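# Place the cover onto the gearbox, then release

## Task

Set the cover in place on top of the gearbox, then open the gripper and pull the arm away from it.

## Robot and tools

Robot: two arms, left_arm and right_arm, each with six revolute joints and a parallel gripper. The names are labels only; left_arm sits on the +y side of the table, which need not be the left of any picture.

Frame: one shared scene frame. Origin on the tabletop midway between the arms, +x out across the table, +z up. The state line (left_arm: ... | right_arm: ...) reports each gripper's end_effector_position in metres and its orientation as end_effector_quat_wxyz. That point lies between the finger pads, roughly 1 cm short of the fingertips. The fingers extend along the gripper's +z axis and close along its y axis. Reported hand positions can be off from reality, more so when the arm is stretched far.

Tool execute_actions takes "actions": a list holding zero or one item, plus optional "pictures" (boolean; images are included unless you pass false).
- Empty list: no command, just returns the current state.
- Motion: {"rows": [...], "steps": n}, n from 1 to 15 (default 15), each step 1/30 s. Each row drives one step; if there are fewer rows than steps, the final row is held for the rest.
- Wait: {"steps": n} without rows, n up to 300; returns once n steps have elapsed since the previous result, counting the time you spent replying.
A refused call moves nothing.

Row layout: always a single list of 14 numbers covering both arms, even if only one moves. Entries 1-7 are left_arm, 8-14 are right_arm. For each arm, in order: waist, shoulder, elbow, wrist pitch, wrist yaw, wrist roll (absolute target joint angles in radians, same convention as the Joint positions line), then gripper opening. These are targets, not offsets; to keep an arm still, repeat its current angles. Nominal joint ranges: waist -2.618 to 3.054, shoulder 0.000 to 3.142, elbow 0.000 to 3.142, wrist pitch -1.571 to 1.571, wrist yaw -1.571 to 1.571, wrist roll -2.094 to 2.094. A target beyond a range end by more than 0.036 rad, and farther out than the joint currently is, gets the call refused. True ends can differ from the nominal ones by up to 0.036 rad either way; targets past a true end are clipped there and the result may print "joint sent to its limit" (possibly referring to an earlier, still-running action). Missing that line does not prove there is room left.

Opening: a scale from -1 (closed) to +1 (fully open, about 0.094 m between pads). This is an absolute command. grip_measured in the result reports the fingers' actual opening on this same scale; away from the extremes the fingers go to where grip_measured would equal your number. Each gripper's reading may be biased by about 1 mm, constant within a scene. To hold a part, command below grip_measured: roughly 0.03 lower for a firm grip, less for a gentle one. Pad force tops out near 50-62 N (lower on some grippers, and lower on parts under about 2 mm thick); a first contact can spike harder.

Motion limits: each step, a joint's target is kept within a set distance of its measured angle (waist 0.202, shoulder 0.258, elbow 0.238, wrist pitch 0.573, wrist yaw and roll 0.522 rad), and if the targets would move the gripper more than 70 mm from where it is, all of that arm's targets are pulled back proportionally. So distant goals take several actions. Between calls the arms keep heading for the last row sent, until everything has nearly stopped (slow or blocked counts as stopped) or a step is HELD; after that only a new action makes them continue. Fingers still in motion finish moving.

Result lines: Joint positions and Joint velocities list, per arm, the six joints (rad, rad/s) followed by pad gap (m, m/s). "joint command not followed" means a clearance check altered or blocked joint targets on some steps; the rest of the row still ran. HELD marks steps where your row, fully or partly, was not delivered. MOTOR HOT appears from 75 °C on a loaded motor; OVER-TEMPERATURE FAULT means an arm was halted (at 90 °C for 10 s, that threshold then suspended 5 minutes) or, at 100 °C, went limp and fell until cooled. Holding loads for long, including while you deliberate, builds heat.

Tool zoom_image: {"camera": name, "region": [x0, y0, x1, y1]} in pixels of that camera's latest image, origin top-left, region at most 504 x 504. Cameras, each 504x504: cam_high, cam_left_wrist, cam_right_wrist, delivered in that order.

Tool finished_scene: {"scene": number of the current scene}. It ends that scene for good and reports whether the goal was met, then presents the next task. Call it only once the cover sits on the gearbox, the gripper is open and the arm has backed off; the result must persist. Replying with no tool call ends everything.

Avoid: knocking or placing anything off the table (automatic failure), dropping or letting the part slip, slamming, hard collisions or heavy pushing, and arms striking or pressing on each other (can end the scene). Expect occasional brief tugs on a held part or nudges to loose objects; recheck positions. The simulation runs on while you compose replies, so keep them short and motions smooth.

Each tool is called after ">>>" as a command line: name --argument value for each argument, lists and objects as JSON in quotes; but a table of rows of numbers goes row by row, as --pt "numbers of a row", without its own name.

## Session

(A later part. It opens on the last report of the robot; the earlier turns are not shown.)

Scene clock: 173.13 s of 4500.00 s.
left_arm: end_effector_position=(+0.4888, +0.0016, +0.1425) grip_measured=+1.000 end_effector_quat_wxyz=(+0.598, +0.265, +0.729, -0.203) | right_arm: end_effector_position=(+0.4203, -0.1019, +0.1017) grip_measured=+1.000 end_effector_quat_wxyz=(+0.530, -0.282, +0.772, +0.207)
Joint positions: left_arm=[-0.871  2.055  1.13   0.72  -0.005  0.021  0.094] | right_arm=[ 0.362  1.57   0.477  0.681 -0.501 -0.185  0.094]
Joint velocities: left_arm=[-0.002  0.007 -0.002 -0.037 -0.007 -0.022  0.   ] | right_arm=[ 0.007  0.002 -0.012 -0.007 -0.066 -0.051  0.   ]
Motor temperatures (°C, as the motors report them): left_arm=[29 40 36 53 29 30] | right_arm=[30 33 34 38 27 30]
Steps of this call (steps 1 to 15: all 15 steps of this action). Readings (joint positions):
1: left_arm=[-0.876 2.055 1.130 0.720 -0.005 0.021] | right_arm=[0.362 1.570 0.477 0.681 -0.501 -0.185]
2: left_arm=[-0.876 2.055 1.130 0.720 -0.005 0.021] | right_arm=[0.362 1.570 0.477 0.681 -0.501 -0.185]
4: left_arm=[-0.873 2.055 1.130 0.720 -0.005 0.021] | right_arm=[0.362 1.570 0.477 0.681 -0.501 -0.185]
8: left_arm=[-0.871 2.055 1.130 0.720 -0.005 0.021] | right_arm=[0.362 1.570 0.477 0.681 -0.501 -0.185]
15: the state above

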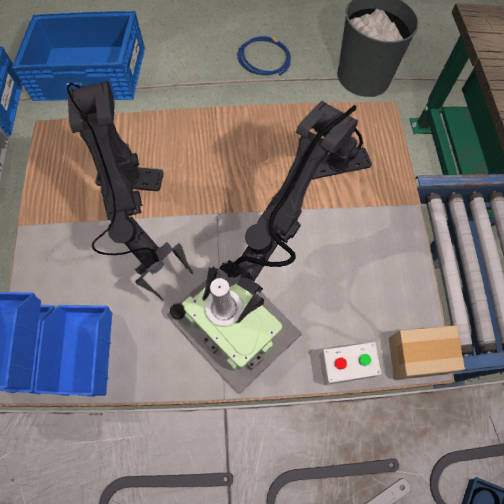

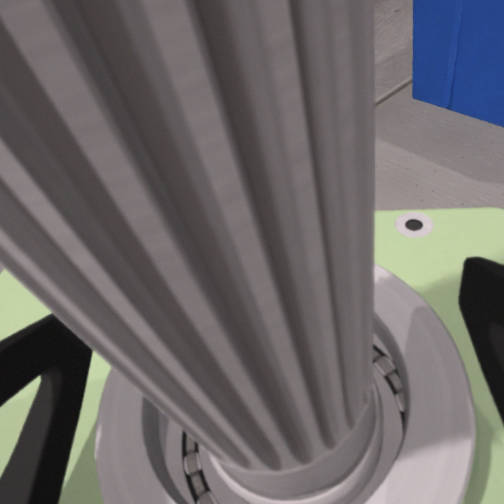

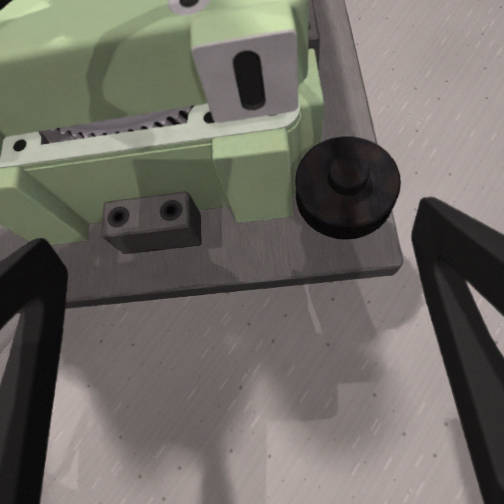

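>>> execute_actions --actions '[{"rows":[[-0.865,2.06,1.163,0.67,0,0.02,1,0.36,1.56,0.48,0.70,-0.51,-0.18,1]],"steps":15}]' --pictures false

>>> execute_actions --actions '[{"rows":[[-0.865,2.06,1.163,0.67,0,0.02,0.7,0.36,1.56,0.48,0.70,-0.51,-0.18,1]],"steps":15}]'

Scene clock: 174.30 s of 4500.00 s.
left_arm: end_effector_position=(+0.4887, +0.0018, +0.1415) grip_measured=+1.000 end_effector_quat_wxyz=(+0.596, +0.265, +0.730, -0.203) | right_arm: end_effector_position=(+0.4203, -0.1019, +0.1017) grip_measured=+1.000 end_effector_quat_wxyz=(+0.530, -0.282, +0.772, +0.207)
Joint positions: left_arm=[-0.871  2.055  1.13   0.716 -0.005  0.019  0.094] | right_arm=[ 0.362  1.57   0.477  0.681 -0.501 -0.185  0.094]
Joint velocities: left_arm=[ 0.002  0.017 -0.002 -0.022  0.022  0.037  0.   ] | right_arm=[-0.007  0.002  0.002  0.051 -0.051 -0.081  0.   ]
Motor temperatures (°C, as the motors report them): left_arm=[29 40 36 53 29 30] | right_arm=[30 33 34 38 27 30]
Steps of this call (steps 1 to 15: the robot went on to your last target; steps 16 to 20: nothing new was sent; steps 21 to 35: all 15 steps of this action). Readings (joint positions):
21: left_arm=[-0.871 2.055 1.130 0.717 -0.005 0.021] | right_arm=[0.362 1.570 0.477 0.681 -0.501 -0.185]
22: left_arm=[-0.871 2.055 1.130 0.716 -0.005 0.021] | right_arm=[0.362 1.570 0.477 0.681 -0.501 -0.185]
24: left_arm=[-0.871 2.055 1.130 0.716 -0.005 0.020] | right_arm=[0.362 1.570 0.477 0.681 -0.501 -0.185]
28: left_arm=[-0.871 2.055 1.130 0.716 -0.005 0.019] | right_arm=[0.362 1.570 0.477 0.681 -0.501 -0.185]
35: the state above

Scene clock: 174.80 s of 4500.00 s.
left_arm: end_effector_position=(+0.4883, -0.0002, +0.1430) grip_measured=+0.702 end_effector_quat_wxyz=(+0.596, +0.268, +0.728, -0.206) | right_arm: end_effector_position=(+0.4203, -0.1019, +0.1017) grip_measured=+1.000 end_effector_quat_wxyz=(+0.530, -0.282, +0.772, +0.207)
Joint positions: left_arm=[-0.871  2.055  1.135  0.713  0.004  0.021  0.08 ] | right_arm=[ 0.362  1.57   0.477  0.681 -0.501 -0.185  0.094]
Joint velocities: left_arm=[-0.012  0.007  0.002 -0.066 -0.022 -0.007  0.001] | right_arm=[ 0.007  0.002 -0.007  0.022 -0.007 -0.007  0.   ]
Motor temperatures (°C, as the motors report them): left_arm=[29 40 36 53 29 30] | right_arm=[30 33 34 38 27 30]
Steps of this call (steps 1 to 15: all 15 steps of this action). Readings (joint positions):
1: left_arm=[-0.871 2.055 1.130 0.716 -0.004 0.018] | right_arm=[0.362 1.570 0.477 0.681 -0.501 -0.185]
2: left_arm=[-0.871 2.055 1.130 0.717 0.000 0.020] | right_arm=[0.362 1.570 0.477 0.681 -0.501 -0.185]
4: left_arm=[-0.871 2.055 1.135 0.715 0.004 0.021] | right_arm=[0.362 1.570 0.477 0.681 -0.501 -0.185]
8: left_arm=[-0.871 2.055 1.135 0.713 0.004 0.021] | right_arm=[0.362 1.570 0.477 0.681 -0.501 -0.185]
15: the state above

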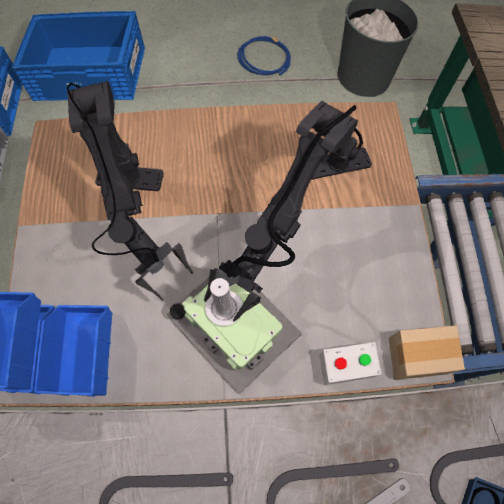

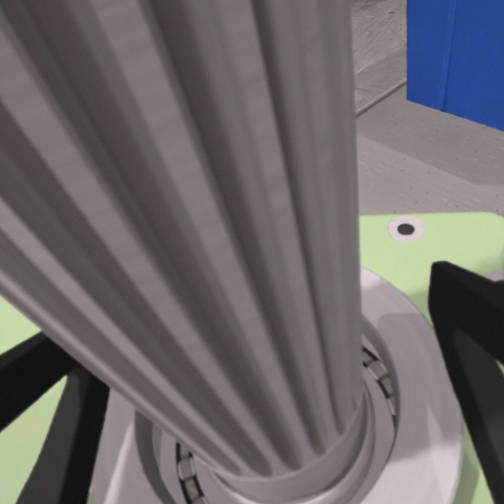

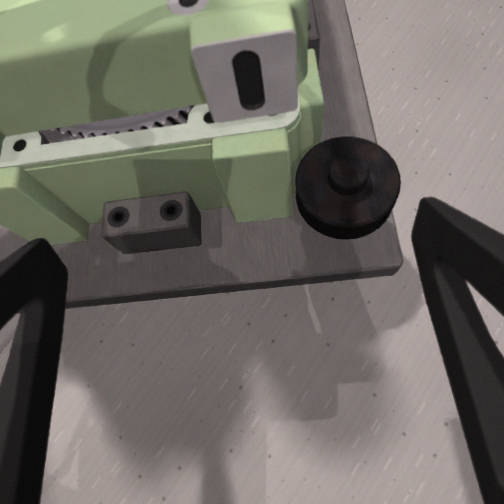

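>>> execute_actions --actions '[{"rows":[[-0.865,2.03,1.185,0.70,0,0.02,1,0.36,1.56,0.48,0.70,-0.51,-0.18,1]],"steps":12}]' --pictures false

>>> execute_actions --actions '[{"rows":[[-0.865,2.03,1.185,0.63,0,0.02,1,0.36,1.56,0.48,0.70,-0.51,-0.18,1]],"steps":15}]'

Scene clock: 175.73 s of 4500.00 s.
left_arm: end_effector_position=(+0.4903, -0.0018, +0.1483) grip_measured=+1.000 end_effector_quat_wxyz=(+0.599, +0.267, +0.726, -0.207) | right_arm: end_effector_position=(+0.4203, -0.1019, +0.1017) grip_measured=+1.000 end_effector_quat_wxyz=(+0.530, -0.282, +0.772, +0.207)
Joint positions: left_arm=[-0.871  2.054  1.149  0.708  0.004  0.021  0.094] | right_arm=[ 0.362  1.57   0.477  0.681 -0.501 -0.185  0.094]
Joint velocities: left_arm=[-0.017  0.007 -0.007  0.051 -0.022 -0.037  0.   ] | right_arm=[ 0.002 -0.007 -0.007  0.051  0.022  0.051  0.   ]
Motor temperatures (°C, as the motors report them): left_arm=[29 41 36 53 29 30] | right_arm=[30 33 34 38 27 30]
Steps of this call (steps 1 to 15: the robot went on to your last target; step 16: nothing new was sent; steps 17 to 28: all 12 steps of this action). Readings (joint positions):
17: left_arm=[-0.871 2.055 1.138 0.712 0.004 0.021] | right_arm=[0.362 1.570 0.477 0.681 -0.501 -0.185]
18: left_arm=[-0.871 2.055 1.142 0.709 0.004 0.021] | right_arm=[0.362 1.570 0.477 0.681 -0.501 -0.185]
20: left_arm=[-0.871 2.055 1.148 0.708 0.004 0.021] | right_arm=[0.362 1.570 0.477 0.681 -0.501 -0.185]
24: left_arm=[-0.871 2.054 1.149 0.708 0.004 0.021] | right_arm=[0.362 1.570 0.477 0.681 -0.501 -0.185]
28: the state above

Scene clock: 176.23 s of 4500.00 s.
left_arm: end_effector_position=(+0.4888, -0.0006, +0.1445) grip_measured=+1.000 end_effector_quat_wxyz=(+0.590, +0.270, +0.733, -0.204) | right_arm: end_effector_position=(+0.4203, -0.1019, +0.1017) grip_measured=+1.000 end_effector_quat_wxyz=(+0.530, -0.282, +0.772, +0.207)
Joint positions: left_arm=[-0.871  2.046  1.149  0.674  0.004  0.021  0.094] | right_arm=[ 0.362  1.57   0.477  0.681 -0.501 -0.185  0.094]
Joint velocities: left_arm=[-0.002  0.007 -0.022 -0.007  0.051  0.066  0.   ] | right_arm=[-0.002 -0.002 -0.002  0.037 -0.007 -0.051  0.   ]
Motor temperatures (°C, as the motors report them): left_arm=[29 41 37 53 29 30] | right_arm=[30 33 34 38 27 30]
Steps of this call (steps 1 to 15: all 15 steps of this action). Readings (joint positions):
1: left_arm=[-0.871 2.053 1.149 0.703 0.004 0.021] | right_arm=[0.362 1.570 0.477 0.681 -0.501 -0.185]
2: left_arm=[-0.871 2.051 1.149 0.696 0.004 0.021] | right_arm=[0.362 1.570 0.477 0.681 -0.501 -0.185]
4: left_arm=[-0.871 2.049 1.149 0.686 0.004 0.021] | right_arm=[0.362 1.570 0.477 0.681 -0.501 -0.185]
8: left_arm=[-0.871 2.047 1.149 0.677 0.004 0.021] | right_arm=[0.362 1.570 0.477 0.681 -0.501 -0.185]
15: the state above

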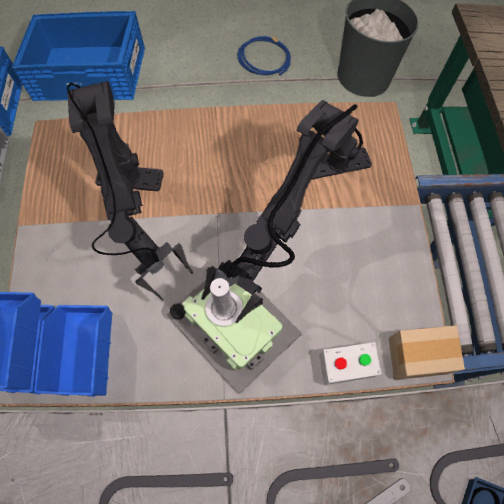

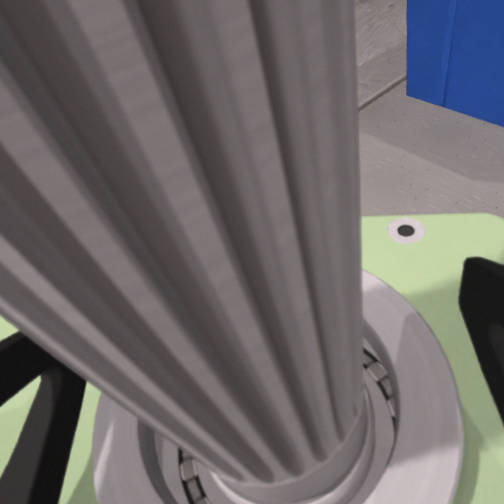

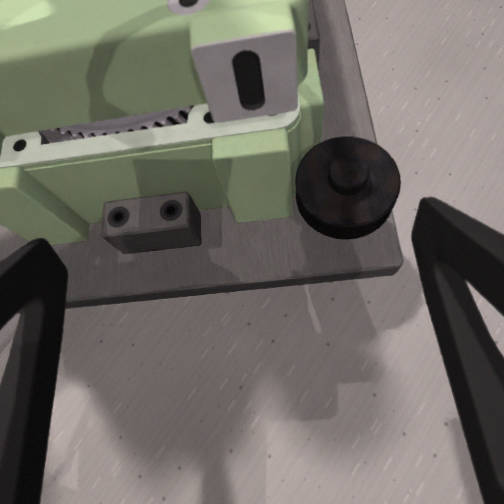

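>>> execute_actions --actions '[{"rows":[[-0.865,2.03,1.135,0.63,0,0.02,1,0.36,1.56,0.48,0.70,-0.51,-0.18,1]],"steps":15}]'

Scene clock: 177.20 s of 4500.00 s.
left_arm: end_effector_position=(+0.4888, -0.0006, +0.1445) grip_measured=+1.000 end_effector_quat_wxyz=(+0.590, +0.270, +0.733, -0.204) | right_arm: end_effector_position=(+0.4203, -0.1019, +0.1017) grip_measured=+1.000 end_effector_quat_wxyz=(+0.530, -0.282, +0.772, +0.207)
Joint positions: left_arm=[-0.871  2.046  1.149  0.674  0.004  0.021  0.094] | right_arm=[ 0.362  1.57   0.477  0.681 -0.501 -0.185  0.094]
Joint velocities: left_arm=[-0.007 -0.012 -0.002 -0.022 -0.007 -0.022  0.   ] | right_arm=[ 0.002 -0.002  0.012  0.007  0.051 -0.081  0.   ]
Motor temperatures (°C, as the motors report them): left_arm=[29 41 37 53 29 30] | right_arm=[30 33 34 38 27 30]
Steps of this call (steps 1 to 14: the robot went on to your last target; steps 15 to 29: all 15 steps of this action). Readings (joint positions):
15: left_arm=[-0.871 2.046 1.149 0.674 0.004 0.021] | right_arm=[0.362 1.570 0.477 0.681 -0.501 -0.185]
16: left_arm=[-0.871 2.046 1.149 0.674 0.004 0.021] | right_arm=[0.362 1.570 0.477 0.681 -0.501 -0.185]
18: left_arm=[-0.871 2.046 1.149 0.674 0.004 0.021] | right_arm=[0.362 1.570 0.477 0.681 -0.501 -0.185]
22: left_arm=[-0.871 2.046 1.149 0.674 0.004 0.021] | right_arm=[0.362 1.570 0.477 0.681 -0.501 -0.185]
29: the state above

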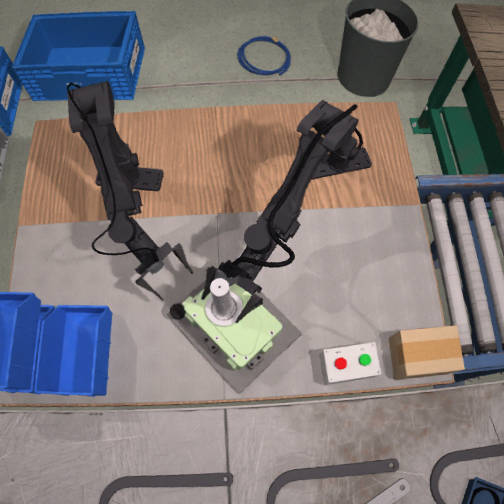

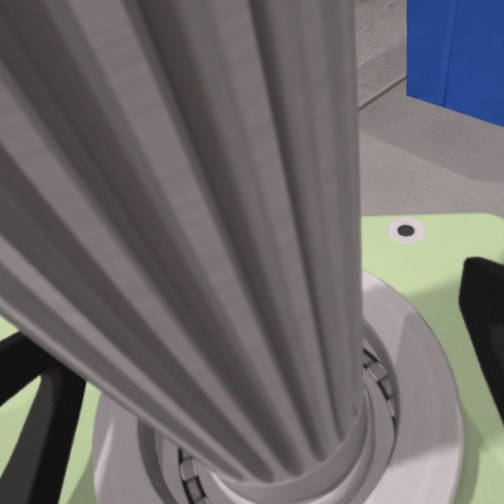

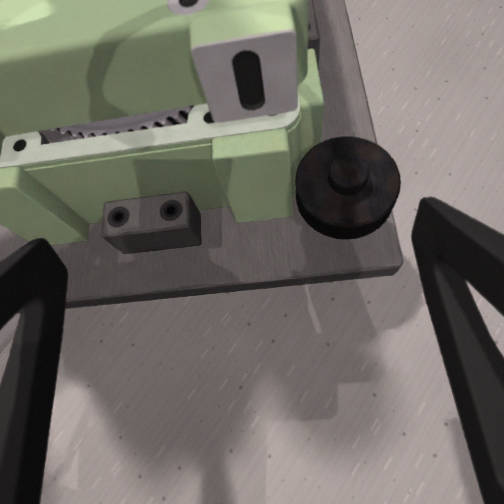

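>>> execute_actions --actions '[{"rows":[[-0.87,2.0,1.17,0.70,0,0.02,1,0.36,1.53,0.55,0.62,-0.49,-0.2,0.8],[-0.87,1.99,1.16,0.70,0,0.02,1,0.36,1.53,0.58,0.56,-0.47,-0.2,0.7],[-0.87,1.98,1.14,0.70,0,0.02,1,0.37,1.52,0.62,0.50,-0.45,-0.22,0.6],[-0.87,1.97,1.12,0.70,0,0.02,1,0.38,1.52,0.66,0.43,-0.43,-0.23,0.5],[-0.87,1.95,1.10,0.70,0,0.02,1,0.39,1.51,0.70,0.36,-0.41,-0.24,0.4],[-0.87,1.93,1.07,0.70,0,0.02,1,0.40,1.51,0.74,0.29,-0.39,-0.25,0.3],[-0.87,1.91,1.04,0.71,0,0.02,1,0.41,1.50,0.78,0.22,-0.37,-0.27,0.2],[-0.87,1.89,1.01,0.71,0,0.02,1,0.42,1.50,0.81,0.15,-0.35,-0.28,0.1],[-0.87,1.87,0.98,0.72,0,0.02,1,0.43,1.50,0.84,0.09,-0.34,-0.29,0],[-0.87,1.85,0.95,0.72,0,0.02,1,0.44,1.50,0.85,0.03,-0.33,-0.30,-0.1]],"steps":15}]'

Scene clock: 178.97 s of 4500.00 s.
left_arm: end_effector_position=(+0.4550, +0.0267, +0.1668) grip_measured=+1.000 end_effector_quat_wxyz=(+0.598, +0.267, +0.727, -0.206) | right_arm: end_effector_position=(+0.4554, -0.0871, +0.1525) grip_measured=-0.098 end_effector_quat_wxyz=(+0.488, -0.311, +0.802, +0.148)
Joint positions: left_arm=[-0.871  1.866  0.966  0.699  0.004  0.021  0.094] | right_arm=[ 0.435  1.512  0.83   0.144 -0.355 -0.281  0.042]
Joint velocities: left_arm=[-0.012 -0.012 -0.061  0.007 -0.022  0.037  0.   ] | right_arm=[ 0.007  0.007 -0.007 -0.799  0.125 -0.139 -0.   ]
Motor temperatures (°C, as the motors report them): left_arm=[29 41 36 52 29 30] | right_arm=[30 33 34 38 27 30]
Steps of this call (steps 1 to 15: the robot went on to your last target; steps 16 to 38: nothing new was sent; steps 39 to 53: all 15 steps of this action). Readings (joint positions):
39: left_arm=[-0.871 2.044 1.149 0.675 0.004 0.021] | right_arm=[0.362 1.569 0.482 0.671 -0.500 -0.186]
40: left_arm=[-0.871 2.041 1.149 0.675 0.004 0.021] | right_arm=[0.362 1.567 0.495 0.647 -0.497 -0.188]
42: left_arm=[-0.871 2.027 1.147 0.675 0.004 0.021] | right_arm=[0.363 1.563 0.549 0.574 -0.479 -0.198]
46: left_arm=[-0.871 1.949 1.078 0.685 0.004 0.021] | right_arm=[0.392 1.543 0.713 0.383 -0.418 -0.232]
53: the state above

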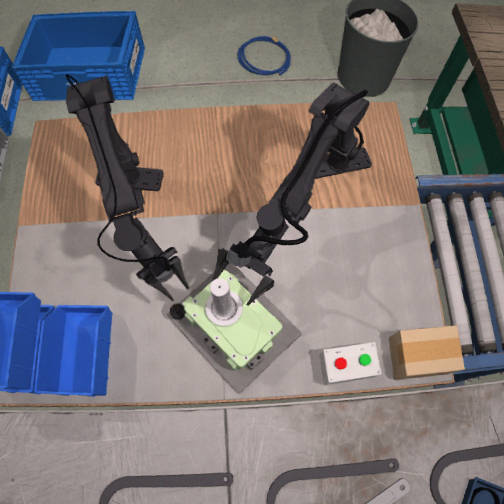

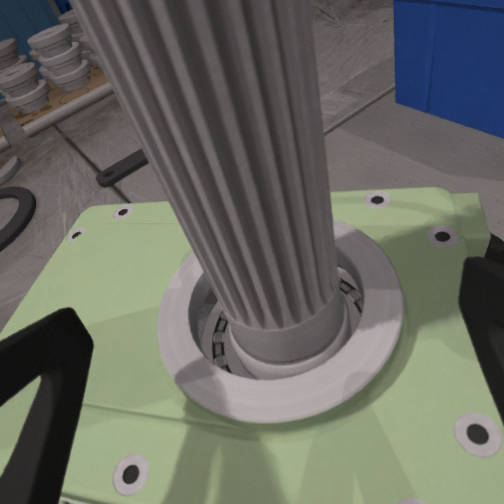

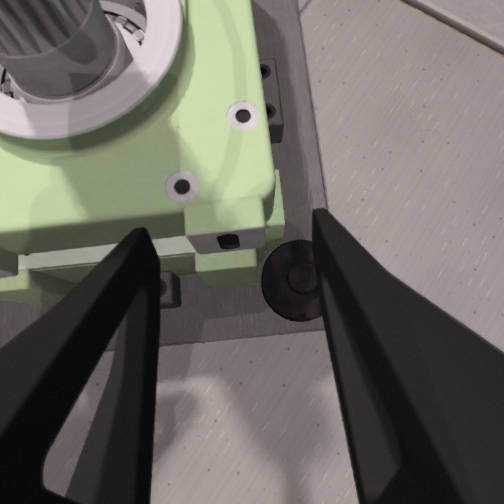

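>>> execute_actions --actions '[{"rows":[[-0.85,1.82,0.92,0.68,0,0.02,0.6,0.45,1.54,0.87,0.0,-0.33,-0.305,-0.15],[-0.85,1.80,0.90,0.66,0,0.02,0.4,0.455,1.56,0.89,0.0,-0.33,-0.305,-0.15],[-0.85,1.78,0.88,0.64,0,0.02,0.2,0.46,1.58,0.90,0.0,-0.33,-0.305,-0.15],[-0.85,1.78,0.88,0.64,0,0.02,0.2,0.465,1.60,0.91,0.0,-0.33,-0.305,-0.15],[-0.85,1.78,0.88,0.64,0,0.02,0.2,0.47,1.62,0.93,0.0,-0.33,-0.305,-0.15]],"steps":15}]'

Scene clock: 180.43 s of 4500.00 s.
left_arm: end_effector_position=(+0.4430, +0.0441, +0.1569) grip_measured=+0.202 end_effector_quat_wxyz=(+0.580, +0.269, +0.744, -0.197) | right_arm: end_effector_position=(+0.4501, -0.0795, +0.1051) grip_measured=-0.148 end_effector_quat_wxyz=(+0.406, -0.324, +0.841, +0.148)
Joint positions: left_arm=[-0.86   1.803  0.895  0.655  0.004  0.021  0.056] | right_arm=[ 0.464  1.623  0.892  0.008 -0.332 -0.3    0.04 ]
Joint velocities: left_arm=[ 0.037  0.007 -0.002 -0.051 -0.037  0.022  0.   ] | right_arm=[ 0.007  0.017 -0.007  0.007  0.037  0.037 -0.001]
Motor temperatures (°C, as the motors report them): left_arm=[29 41 36 52 29 30] | right_arm=[30 33 34 38 27 30]
Steps of this call (steps 1 to 29: the robot went on to your last target; steps 30 to 44: all 15 steps of this action). Readings (joint positions):
30: left_arm=[-0.870 1.864 0.961 0.698 0.004 0.021] | right_arm=[0.436 1.514 0.830 0.037 -0.332 -0.295]
31: left_arm=[-0.868 1.855 0.949 0.696 0.004 0.021] | right_arm=[0.438 1.520 0.835 0.031 -0.332 -0.296]
33: left_arm=[-0.863 1.825 0.914 0.681 0.004 0.021] | right_arm=[0.447 1.551 0.856 0.024 -0.332 -0.298]
37: left_arm=[-0.860 1.804 0.895 0.662 0.004 0.021] | right_arm=[0.463 1.617 0.891 0.019 -0.332 -0.299]
44: the state above

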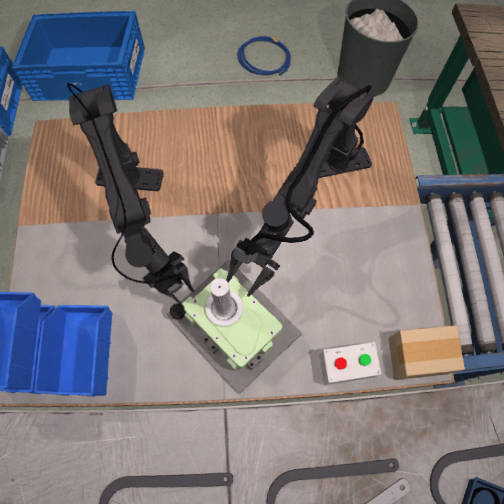

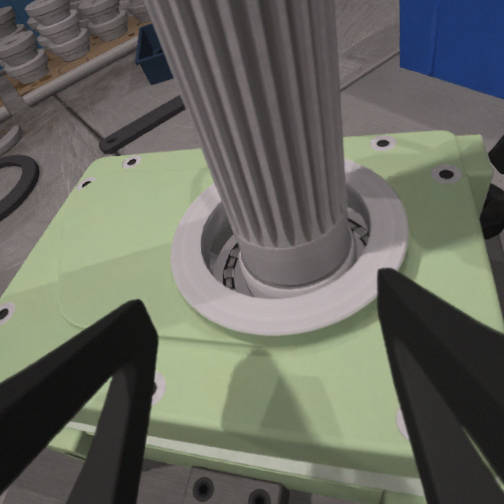

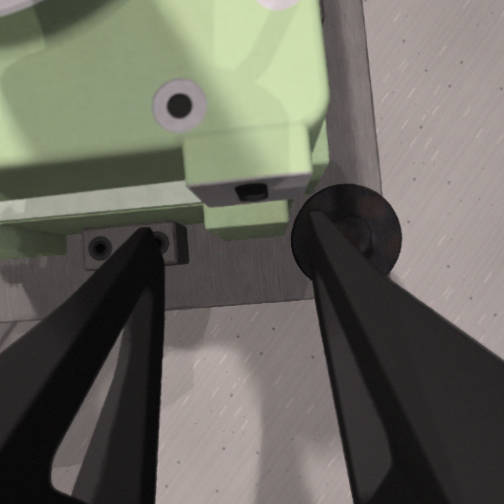

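Tab lies slightly right; reduce q1.

>>> execute_actions --actions '[{"rows":[[-0.85,1.78,0.88,0.64,0,0.02,0.2,0.445,1.63,0.95,0.0,-0.33,-0.305,-0.05],[-0.85,1.78,0.88,0.64,0,0.02,0.2,0.445,1.64,0.96,0.0,-0.33,-0.305,-0.05],[-0.85,1.78,0.88,0.64,0,0.02,0.2,0.445,1.65,0.97,0.0,-0.33,-0.305,-0.05],[-0.85,1.78,0.88,0.64,0,0.02,0.2,0.445,1.665,0.985,0.0,-0.33,-0.305,-0.05]],"steps":15}]'

Scene clock: 181.67 s of 4500.00 s.
left_arm: end_effector_position=(+0.4429, +0.0442, +0.1565) grip_measured=+0.202 end_effector_quat_wxyz=(+0.579, +0.269, +0.744, -0.196) | right_arm: end_effector_position=(+0.4665, -0.0807, +0.1123) grip_measured=-0.052 end_effector_quat_wxyz=(+0.414, -0.319, +0.840, +0.144)
Joint positions: left_arm=[-0.86   1.803  0.895  0.654  0.004  0.021  0.056] | right_arm=[ 0.452  1.659  0.951  0.    -0.33  -0.3    0.045]
Joint velocities: left_arm=[-0.012  0.007 -0.017  0.007 -0.022 -0.007 -0.001] | right_arm=[-0.017 -0.002  0.002 -0.007 -0.007 -0.081  0.001]
Motor temperatures (°C, as the motors report them): left_arm=[29 41 36 52 29 30] | right_arm=[30 33 34 38 27 30]
Steps of this call (steps 1 to 15: the robot went on to your last target; steps 16 to 22: nothing new was sent; steps 23 to 37: all 15 steps of this action). Readings (joint positions):
23: left_arm=[-0.860 1.803 0.895 0.654 0.004 0.021] | right_arm=[0.463 1.623 0.894 0.005 -0.332 -0.300]
24: left_arm=[-0.860 1.803 0.895 0.654 0.004 0.021] | right_arm=[0.461 1.625 0.900 0.001 -0.332 -0.300]
26: left_arm=[-0.860 1.803 0.895 0.654 0.004 0.021] | right_arm=[0.455 1.638 0.922 0.000 -0.332 -0.300]
30: left_arm=[-0.860 1.803 0.895 0.654 0.004 0.021] | right_arm=[0.452 1.658 0.950 0.000 -0.330 -0.300]
37: the state above

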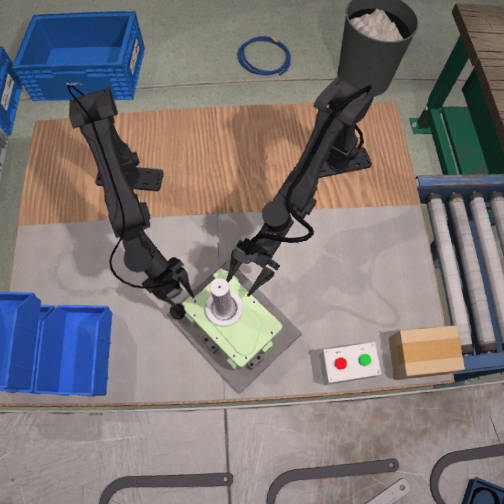

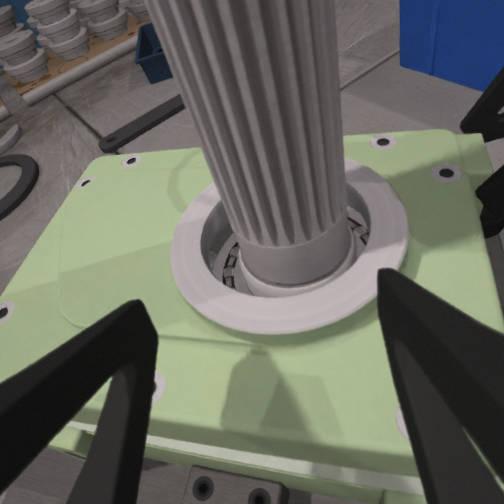

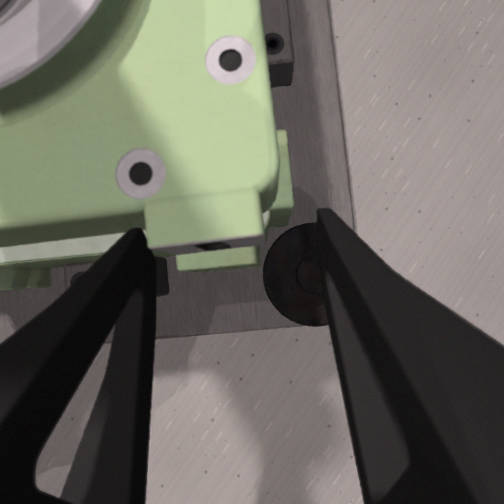

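Overshot; use q1≈.462 and go lower.

>>> execute_actions --actions '[{"rows":[[-0.85,1.78,0.88,0.64,0,0.02,0.2,0.468,1.665,0.97,0.0,-0.33,-0.305,-0.1],[-0.85,1.78,0.88,0.64,0,0.02,0.2,0.468,1.665,0.97,0.0,-0.33,-0.305,-0.1],[-0.85,1.78,0.88,0.64,0,0.02,0.2,0.468,1.665,0.97,0.0,-0.33,-0.305,-0.1],[-0.85,1.78,0.88,0.64,0,0.02,0.2,0.468,1.665,0.97,0.0,-0.33,-0.305,-0.1],[-0.85,1.78,0.88,0.64,0,0.02,0.2,0.468,1.685,0.97,0.0,-0.33,-0.305,-0.1]],"steps":15}]'

Scene clock: 183.37 s of 4500.00 s.
left_arm: end_effector_position=(+0.4429, +0.0442, +0.1564) grip_measured=+0.202 end_effector_quat_wxyz=(+0.579, +0.269, +0.744, -0.196) | right_arm: end_effector_position=(+0.4647, -0.0770, +0.1020) grip_measured=-0.098 end_effector_quat_wxyz=(+0.403, -0.323, +0.844, +0.146)
Joint positions: left_arm=[-0.86   1.803  0.895  0.653  0.004  0.021  0.056] | right_arm=[ 0.461  1.683  0.951  0.001 -0.33  -0.3    0.042]
Joint velocities: left_arm=[ 0.017  0.012  0.002  0.022  0.022 -0.037 -0.001] | right_arm=[ 0.027  0.007  0.002 -0.037 -0.066 -0.051 -0.   ]
Motor temperatures (°C, as the motors report them): left_arm=[29 41 36 52 29 30] | right_arm=[30 33 35 38 27 30]
Steps of this call (steps 1 to 15: the robot went on to your last target; steps 16 to 36: nothing new was sent; steps 37 to 51: all 15 steps of this action). Readings (joint positions):
37: left_arm=[-0.860 1.803 0.895 0.654 0.004 0.021] | right_arm=[0.452 1.659 0.951 0.000 -0.330 -0.300]
38: left_arm=[-0.860 1.803 0.895 0.653 0.004 0.021] | right_arm=[0.454 1.659 0.951 0.000 -0.330 -0.300]
40: left_arm=[-0.860 1.803 0.895 0.653 0.004 0.021] | right_arm=[0.458 1.659 0.951 0.000 -0.330 -0.300]
44: left_arm=[-0.860 1.803 0.895 0.653 0.004 0.021] | right_arm=[0.461 1.674 0.951 0.001 -0.330 -0.300]
51: the state above

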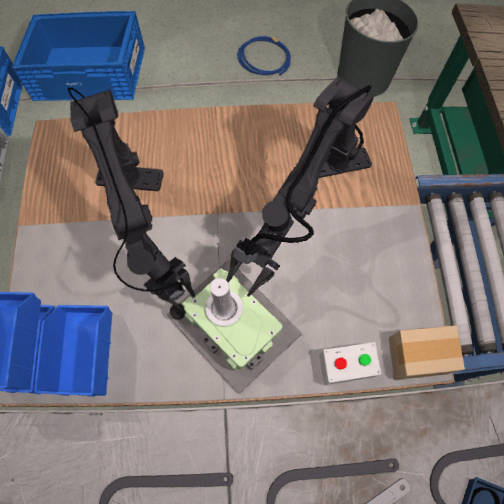

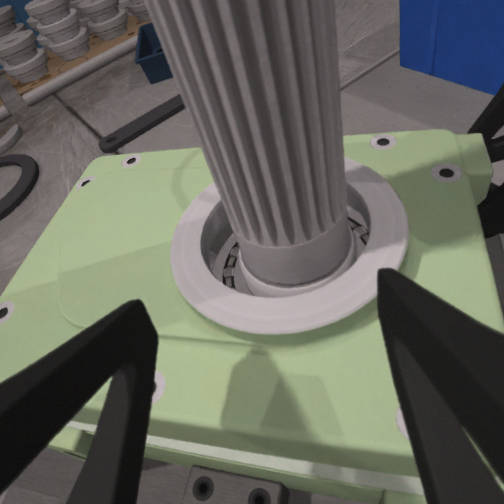

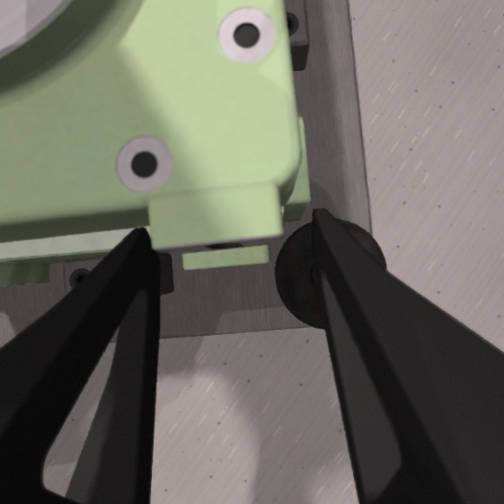

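>>> execute_actions --actions '[{"rows":[[-0.85,1.78,0.88,0.64,0,0.02,0.2,0.488,1.685,0.97,0.0,-0.33,-0.305,-0.1],[-0.85,1.78,0.88,0.64,0,0.02,0.2,0.488,1.685,0.97,0.0,-0.33,-0.305,-0.1],[-0.85,1.78,0.88,0.64,0,0.02,0.2,0.488,1.685,0.97,0.0,-0.33,-0.305,-0.1],[-0.85,1.78,0.88,0.64,0,0.02,0.2,0.488,1.70,1.0,0.0,-0.33,-0.305,-0.1]],"steps":15}]'

Scene clock: 184.33 s of 4500.00 s.
left_arm: end_effector_position=(+0.4429, +0.0442, +0.1564) grip_measured=+0.202 end_effector_quat_wxyz=(+0.579, +0.269, +0.744, -0.196) | right_arm: end_effector_position=(+0.4607, -0.0698, +0.0964) grip_measured=-0.098 end_effector_quat_wxyz=(+0.395, -0.331, +0.844, +0.149)
Joint positions: left_arm=[-0.86   1.803  0.895  0.653  0.004  0.021  0.056] | right_arm=[ 0.48   1.695  0.951 -0.003 -0.327 -0.301  0.042]
Joint velocities: left_arm=[-0.012  0.012 -0.007 -0.051  0.022 -0.022  0.   ] | right_arm=[-0.002 -0.007 -0.022  0.007  0.037  0.007 -0.001]
Motor temperatures (°C, as the motors report them): left_arm=[29 41 36 52 29 30] | right_arm=[30 33 35 38 27 30]
Steps of this call (steps 1 to 14: the robot went on to your last target; steps 15 to 29: all 15 steps of this action). Readings (joint positions):
15: left_arm=[-0.860 1.803 0.895 0.653 0.004 0.021] | right_arm=[0.463 1.683 0.951 0.001 -0.329 -0.300]
16: left_arm=[-0.860 1.803 0.895 0.653 0.004 0.021] | right_arm=[0.467 1.683 0.951 0.001 -0.328 -0.300]
18: left_arm=[-0.860 1.803 0.895 0.653 0.004 0.021] | right_arm=[0.476 1.684 0.951 -0.001 -0.328 -0.300]
22: left_arm=[-0.860 1.803 0.895 0.653 0.004 0.021] | right_arm=[0.480 1.692 0.951 -0.003 -0.327 -0.301]
29: the state above

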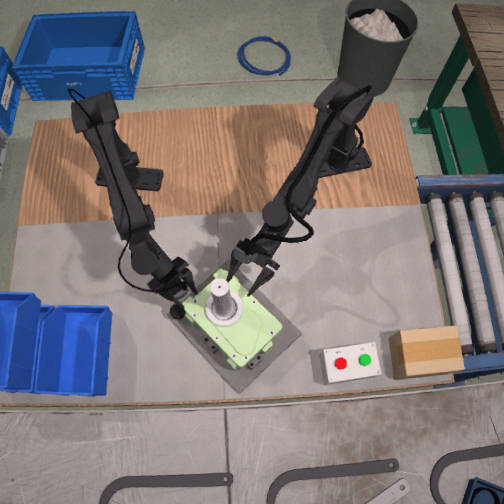

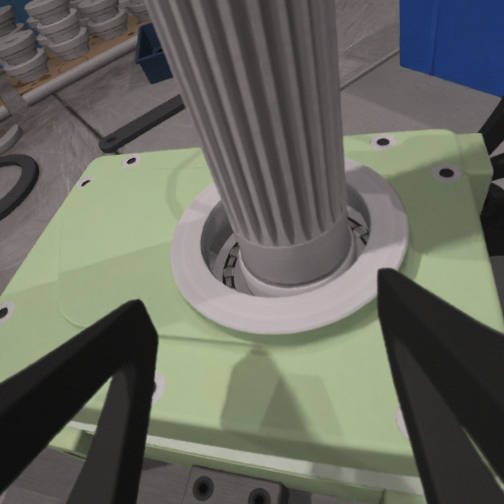

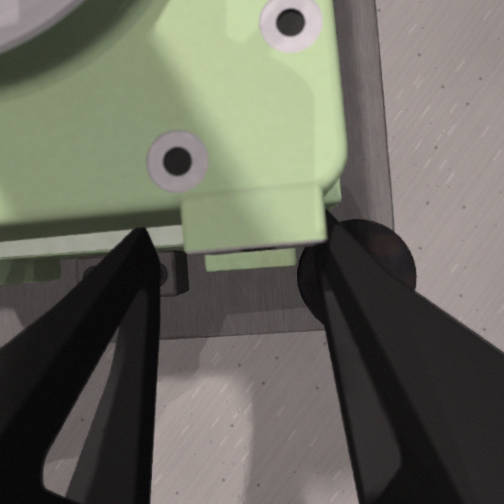

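>>> execute_actions --actions '[{"rows":[[-0.85,1.78,0.88,0.64,0,0.02,0.2,0.463,1.66,0.975,0.01,-0.33,-0.305,-0.1]],"steps":15}]'

>>> execute_actions --actions '[{"rows":[[-0.85,1.78,0.88,0.64,0,0.02,0.2,0.468,1.66,0.975,0.01,-0.33,-0.305,-0.3],[-0.85,1.78,0.88,0.64,0,0.02,0.2,0.468,1.66,0.975,0.01,-0.33,-0.305,-0.4],[-0.85,1.78,0.88,0.64,0,0.02,0.2,0.468,1.66,0.975,0.01,-0.33,-0.305,-0.55]],"steps":15}]'

Scene clock: 185.47 s of 4500.00 s.
left_arm: end_effector_position=(+0.4429, +0.0442, +0.1564) grip_measured=+0.202 end_effector_quat_wxyz=(+0.579, +0.269, +0.744, -0.196) | right_arm: end_effector_position=(+0.4625, -0.0739, +0.0964) grip_measured=-0.098 end_effector_quat_wxyz=(+0.396, -0.327, +0.846, +0.148)
Joint positions: left_arm=[-0.86   1.803  0.895  0.653  0.004  0.021  0.056] | right_arm=[ 0.47   1.695  0.951 -0.003 -0.327 -0.301  0.042]
Joint velocities: left_arm=[-0.012  0.002 -0.017  0.066  0.037  0.066  0.   ] | right_arm=[-0.027 -0.022 -0.007  0.007  0.051 -0.007 -0.001]
Motor temperatures (°C, as the motors report them): left_arm=[29 41 35 52 29 30] | right_arm=[30 33 35 37 27 30]
Steps of this call (steps 1 to 15: the robot went on to your last target; steps 16 to 19: nothing new was sent; steps 20 to 34: all 15 steps of this action). Readings (joint positions):
20: left_arm=[-0.860 1.803 0.895 0.653 0.004 0.021] | right_arm=[0.479 1.695 0.951 -0.003 -0.327 -0.301]
21: left_arm=[-0.860 1.803 0.895 0.653 0.004 0.021] | right_arm=[0.477 1.695 0.951 -0.003 -0.327 -0.301]
23: left_arm=[-0.860 1.803 0.895 0.653 0.004 0.021] | right_arm=[0.473 1.695 0.951 -0.003 -0.327 -0.301]
27: left_arm=[-0.860 1.803 0.895 0.653 0.004 0.021] | right_arm=[0.470 1.695 0.951 -0.003 -0.327 -0.301]
34: the state above

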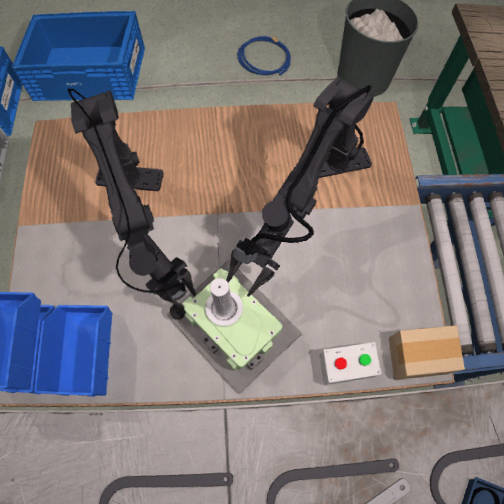

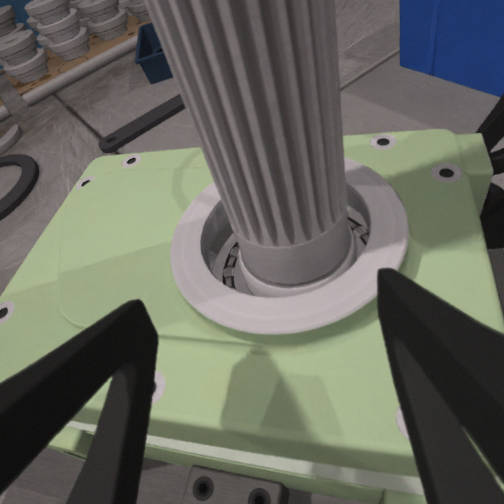

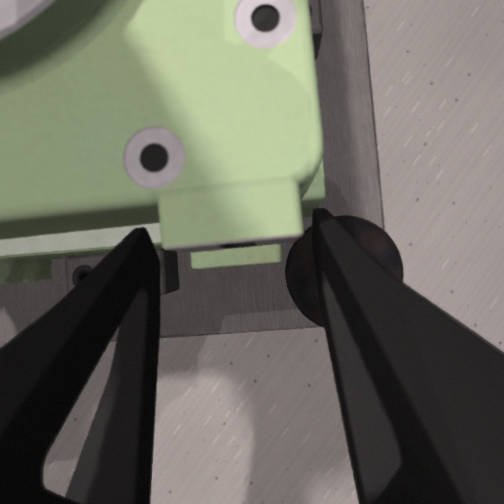

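Scene clock: 185.97 s of 4500.00 s.
left_arm: end_effector_position=(+0.4429, +0.0442, +0.1564) grip_measured=+0.202 end_effector_quat_wxyz=(+0.579, +0.269, +0.744, -0.196) | right_arm: end_effector_position=(+0.4634, -0.0751, +0.0966) grip_measured=-0.431 end_effector_quat_wxyz=(+0.397, -0.325, +0.846, +0.144)
Joint positions: left_arm=[-0.86   1.803  0.895  0.653  0.004  0.021  0.056] | right_arm=[ 0.469  1.694  0.951 -0.002 -0.321 -0.301  0.027]
Joint velocities: left_arm=[ 0.017 -0.012 -0.002  0.066 -0.037 -0.051  0.   ] | right_arm=[-0.012  0.012 -0.007 -0.022 -0.022  0.007  0.   ]
Motor temperatures (°C, as the motors report them): left_arm=[29 42 35 52 29 30] | right_arm=[30 33 35 37 27 30]
Steps of this call (steps 1 to 15: all 15 steps of this action). Readings (joint positions):
1: left_arm=[-0.860 1.803 0.895 0.653 0.004 0.021] | right_arm=[0.470 1.695 0.951 -0.003 -0.327 -0.301]
2: left_arm=[-0.860 1.803 0.895 0.653 0.004 0.021] | right_arm=[0.470 1.695 0.951 -0.003 -0.325 -0.301]
4: left_arm=[-0.860 1.803 0.895 0.653 0.004 0.021] | right_arm=[0.469 1.694 0.951 -0.002 -0.321 -0.301]
8: left_arm=[-0.860 1.803 0.895 0.653 0.004 0.021] | right_arm=[0.469 1.694 0.951 -0.002 -0.321 -0.301]
15: the state above

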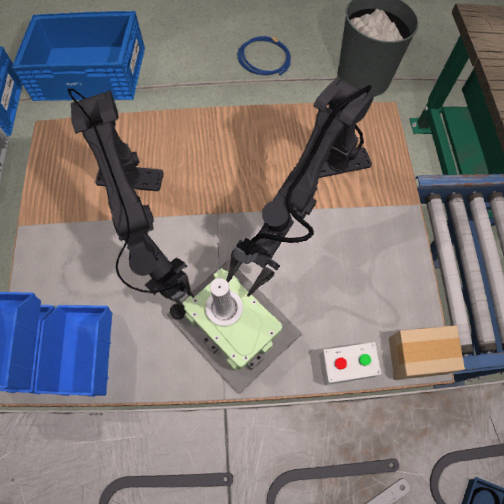

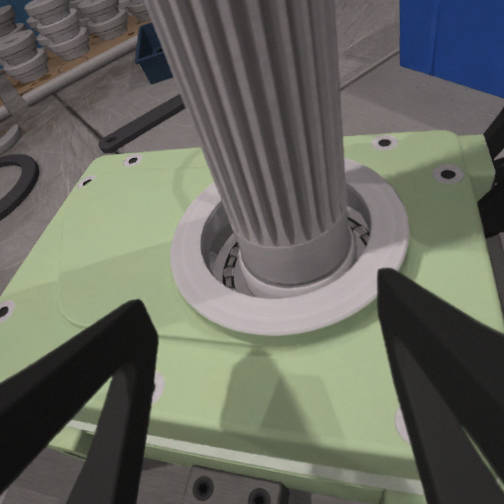

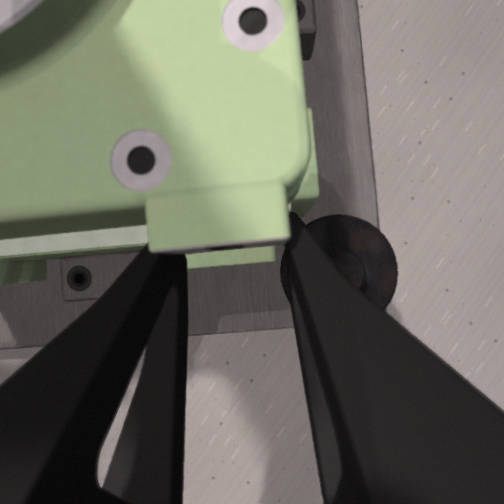

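>>> execute_actions --actions '[{"rows":[[-0.85,1.78,0.88,0.64,0,0.02,0.2,0.482,1.66,0.975,0.01,-0.33,-0.305,-0.1],[-0.85,1.78,0.88,0.64,0,0.02,0.2,0.482,1.66,0.975,0.01,-0.33,-0.305,-0.1],[-0.85,1.78,0.88,0.64,0,0.02,0.2,0.482,1.66,0.975,0.01,-0.33,-0.305,-0.1],[-0.85,1.78,0.88,0.64,0,0.02,0.2,0.482,1.66,0.975,0.01,-0.33,-0.305,-0.1],[-0.85,1.78,0.88,0.64,0,0.02,0.2,0.482,1.65,0.99,0.06,-0.33,-0.305,-0.1]],"steps":15}]'

Scene clock: 187.60 s of 4500.00 s.
left_arm: end_effector_position=(+0.4429, +0.0442, +0.1564) grip_measured=+0.202 end_effector_quat_wxyz=(+0.579, +0.269, +0.744, -0.196) | right_arm: end_effector_position=(+0.4634, -0.0730, +0.1023) grip_measured=-0.102 end_effector_quat_wxyz=(+0.404, -0.329, +0.842, +0.144)
Joint positions: left_arm=[-0.86   1.803  0.895  0.653  0.004  0.021  0.056] | right_arm=[ 0.474  1.683  0.951  0.002 -0.321 -0.304  0.042]
Joint velocities: left_arm=[ 0.002  0.007  0.012 -0.007 -0.022  0.022 -0.   ] | right_arm=[-0.007  0.007 -0.012 -0.051  0.007  0.007 -0.001]
Motor temperatures (°C, as the motors report them): left_arm=[29 42 35 52 29 30] | right_arm=[30 34 35 37 27 30]
Steps of this call (steps 1 to 15: the robot went on to your last target; steps 16 to 34: nothing new was sent; steps 35 to 49: all 15 steps of this action). Readings (joint positions):
35: left_arm=[-0.860 1.803 0.895 0.653 0.004 0.021] | right_arm=[0.469 1.694 0.951 -0.002 -0.321 -0.301]
36: left_arm=[-0.860 1.803 0.895 0.653 0.004 0.021] | right_arm=[0.470 1.694 0.951 -0.002 -0.321 -0.301]
38: left_arm=[-0.860 1.803 0.895 0.653 0.004 0.021] | right_arm=[0.473 1.694 0.951 -0.001 -0.321 -0.301]
42: left_arm=[-0.860 1.803 0.895 0.653 0.004 0.021] | right_arm=[0.474 1.686 0.951 0.002 -0.321 -0.303]
49: the state above

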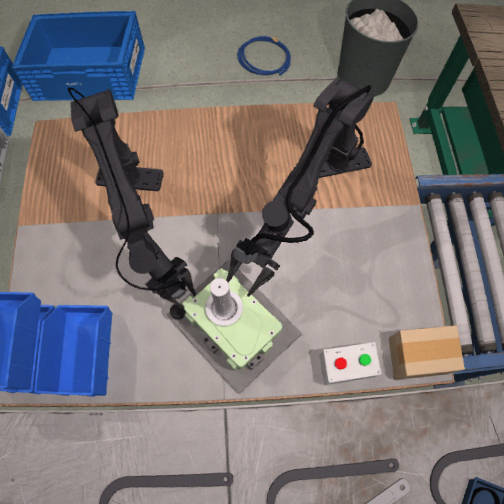

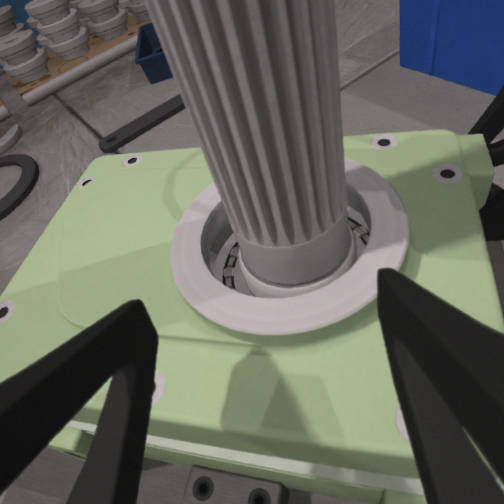

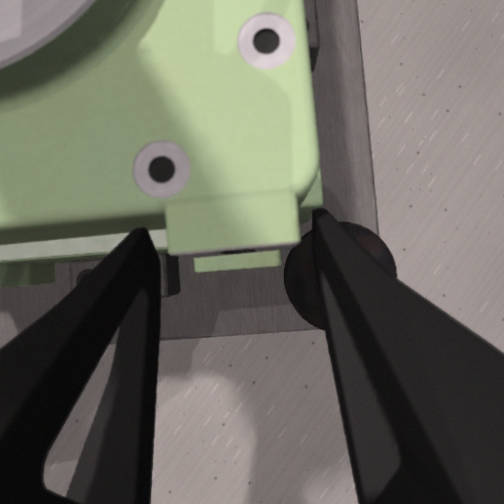

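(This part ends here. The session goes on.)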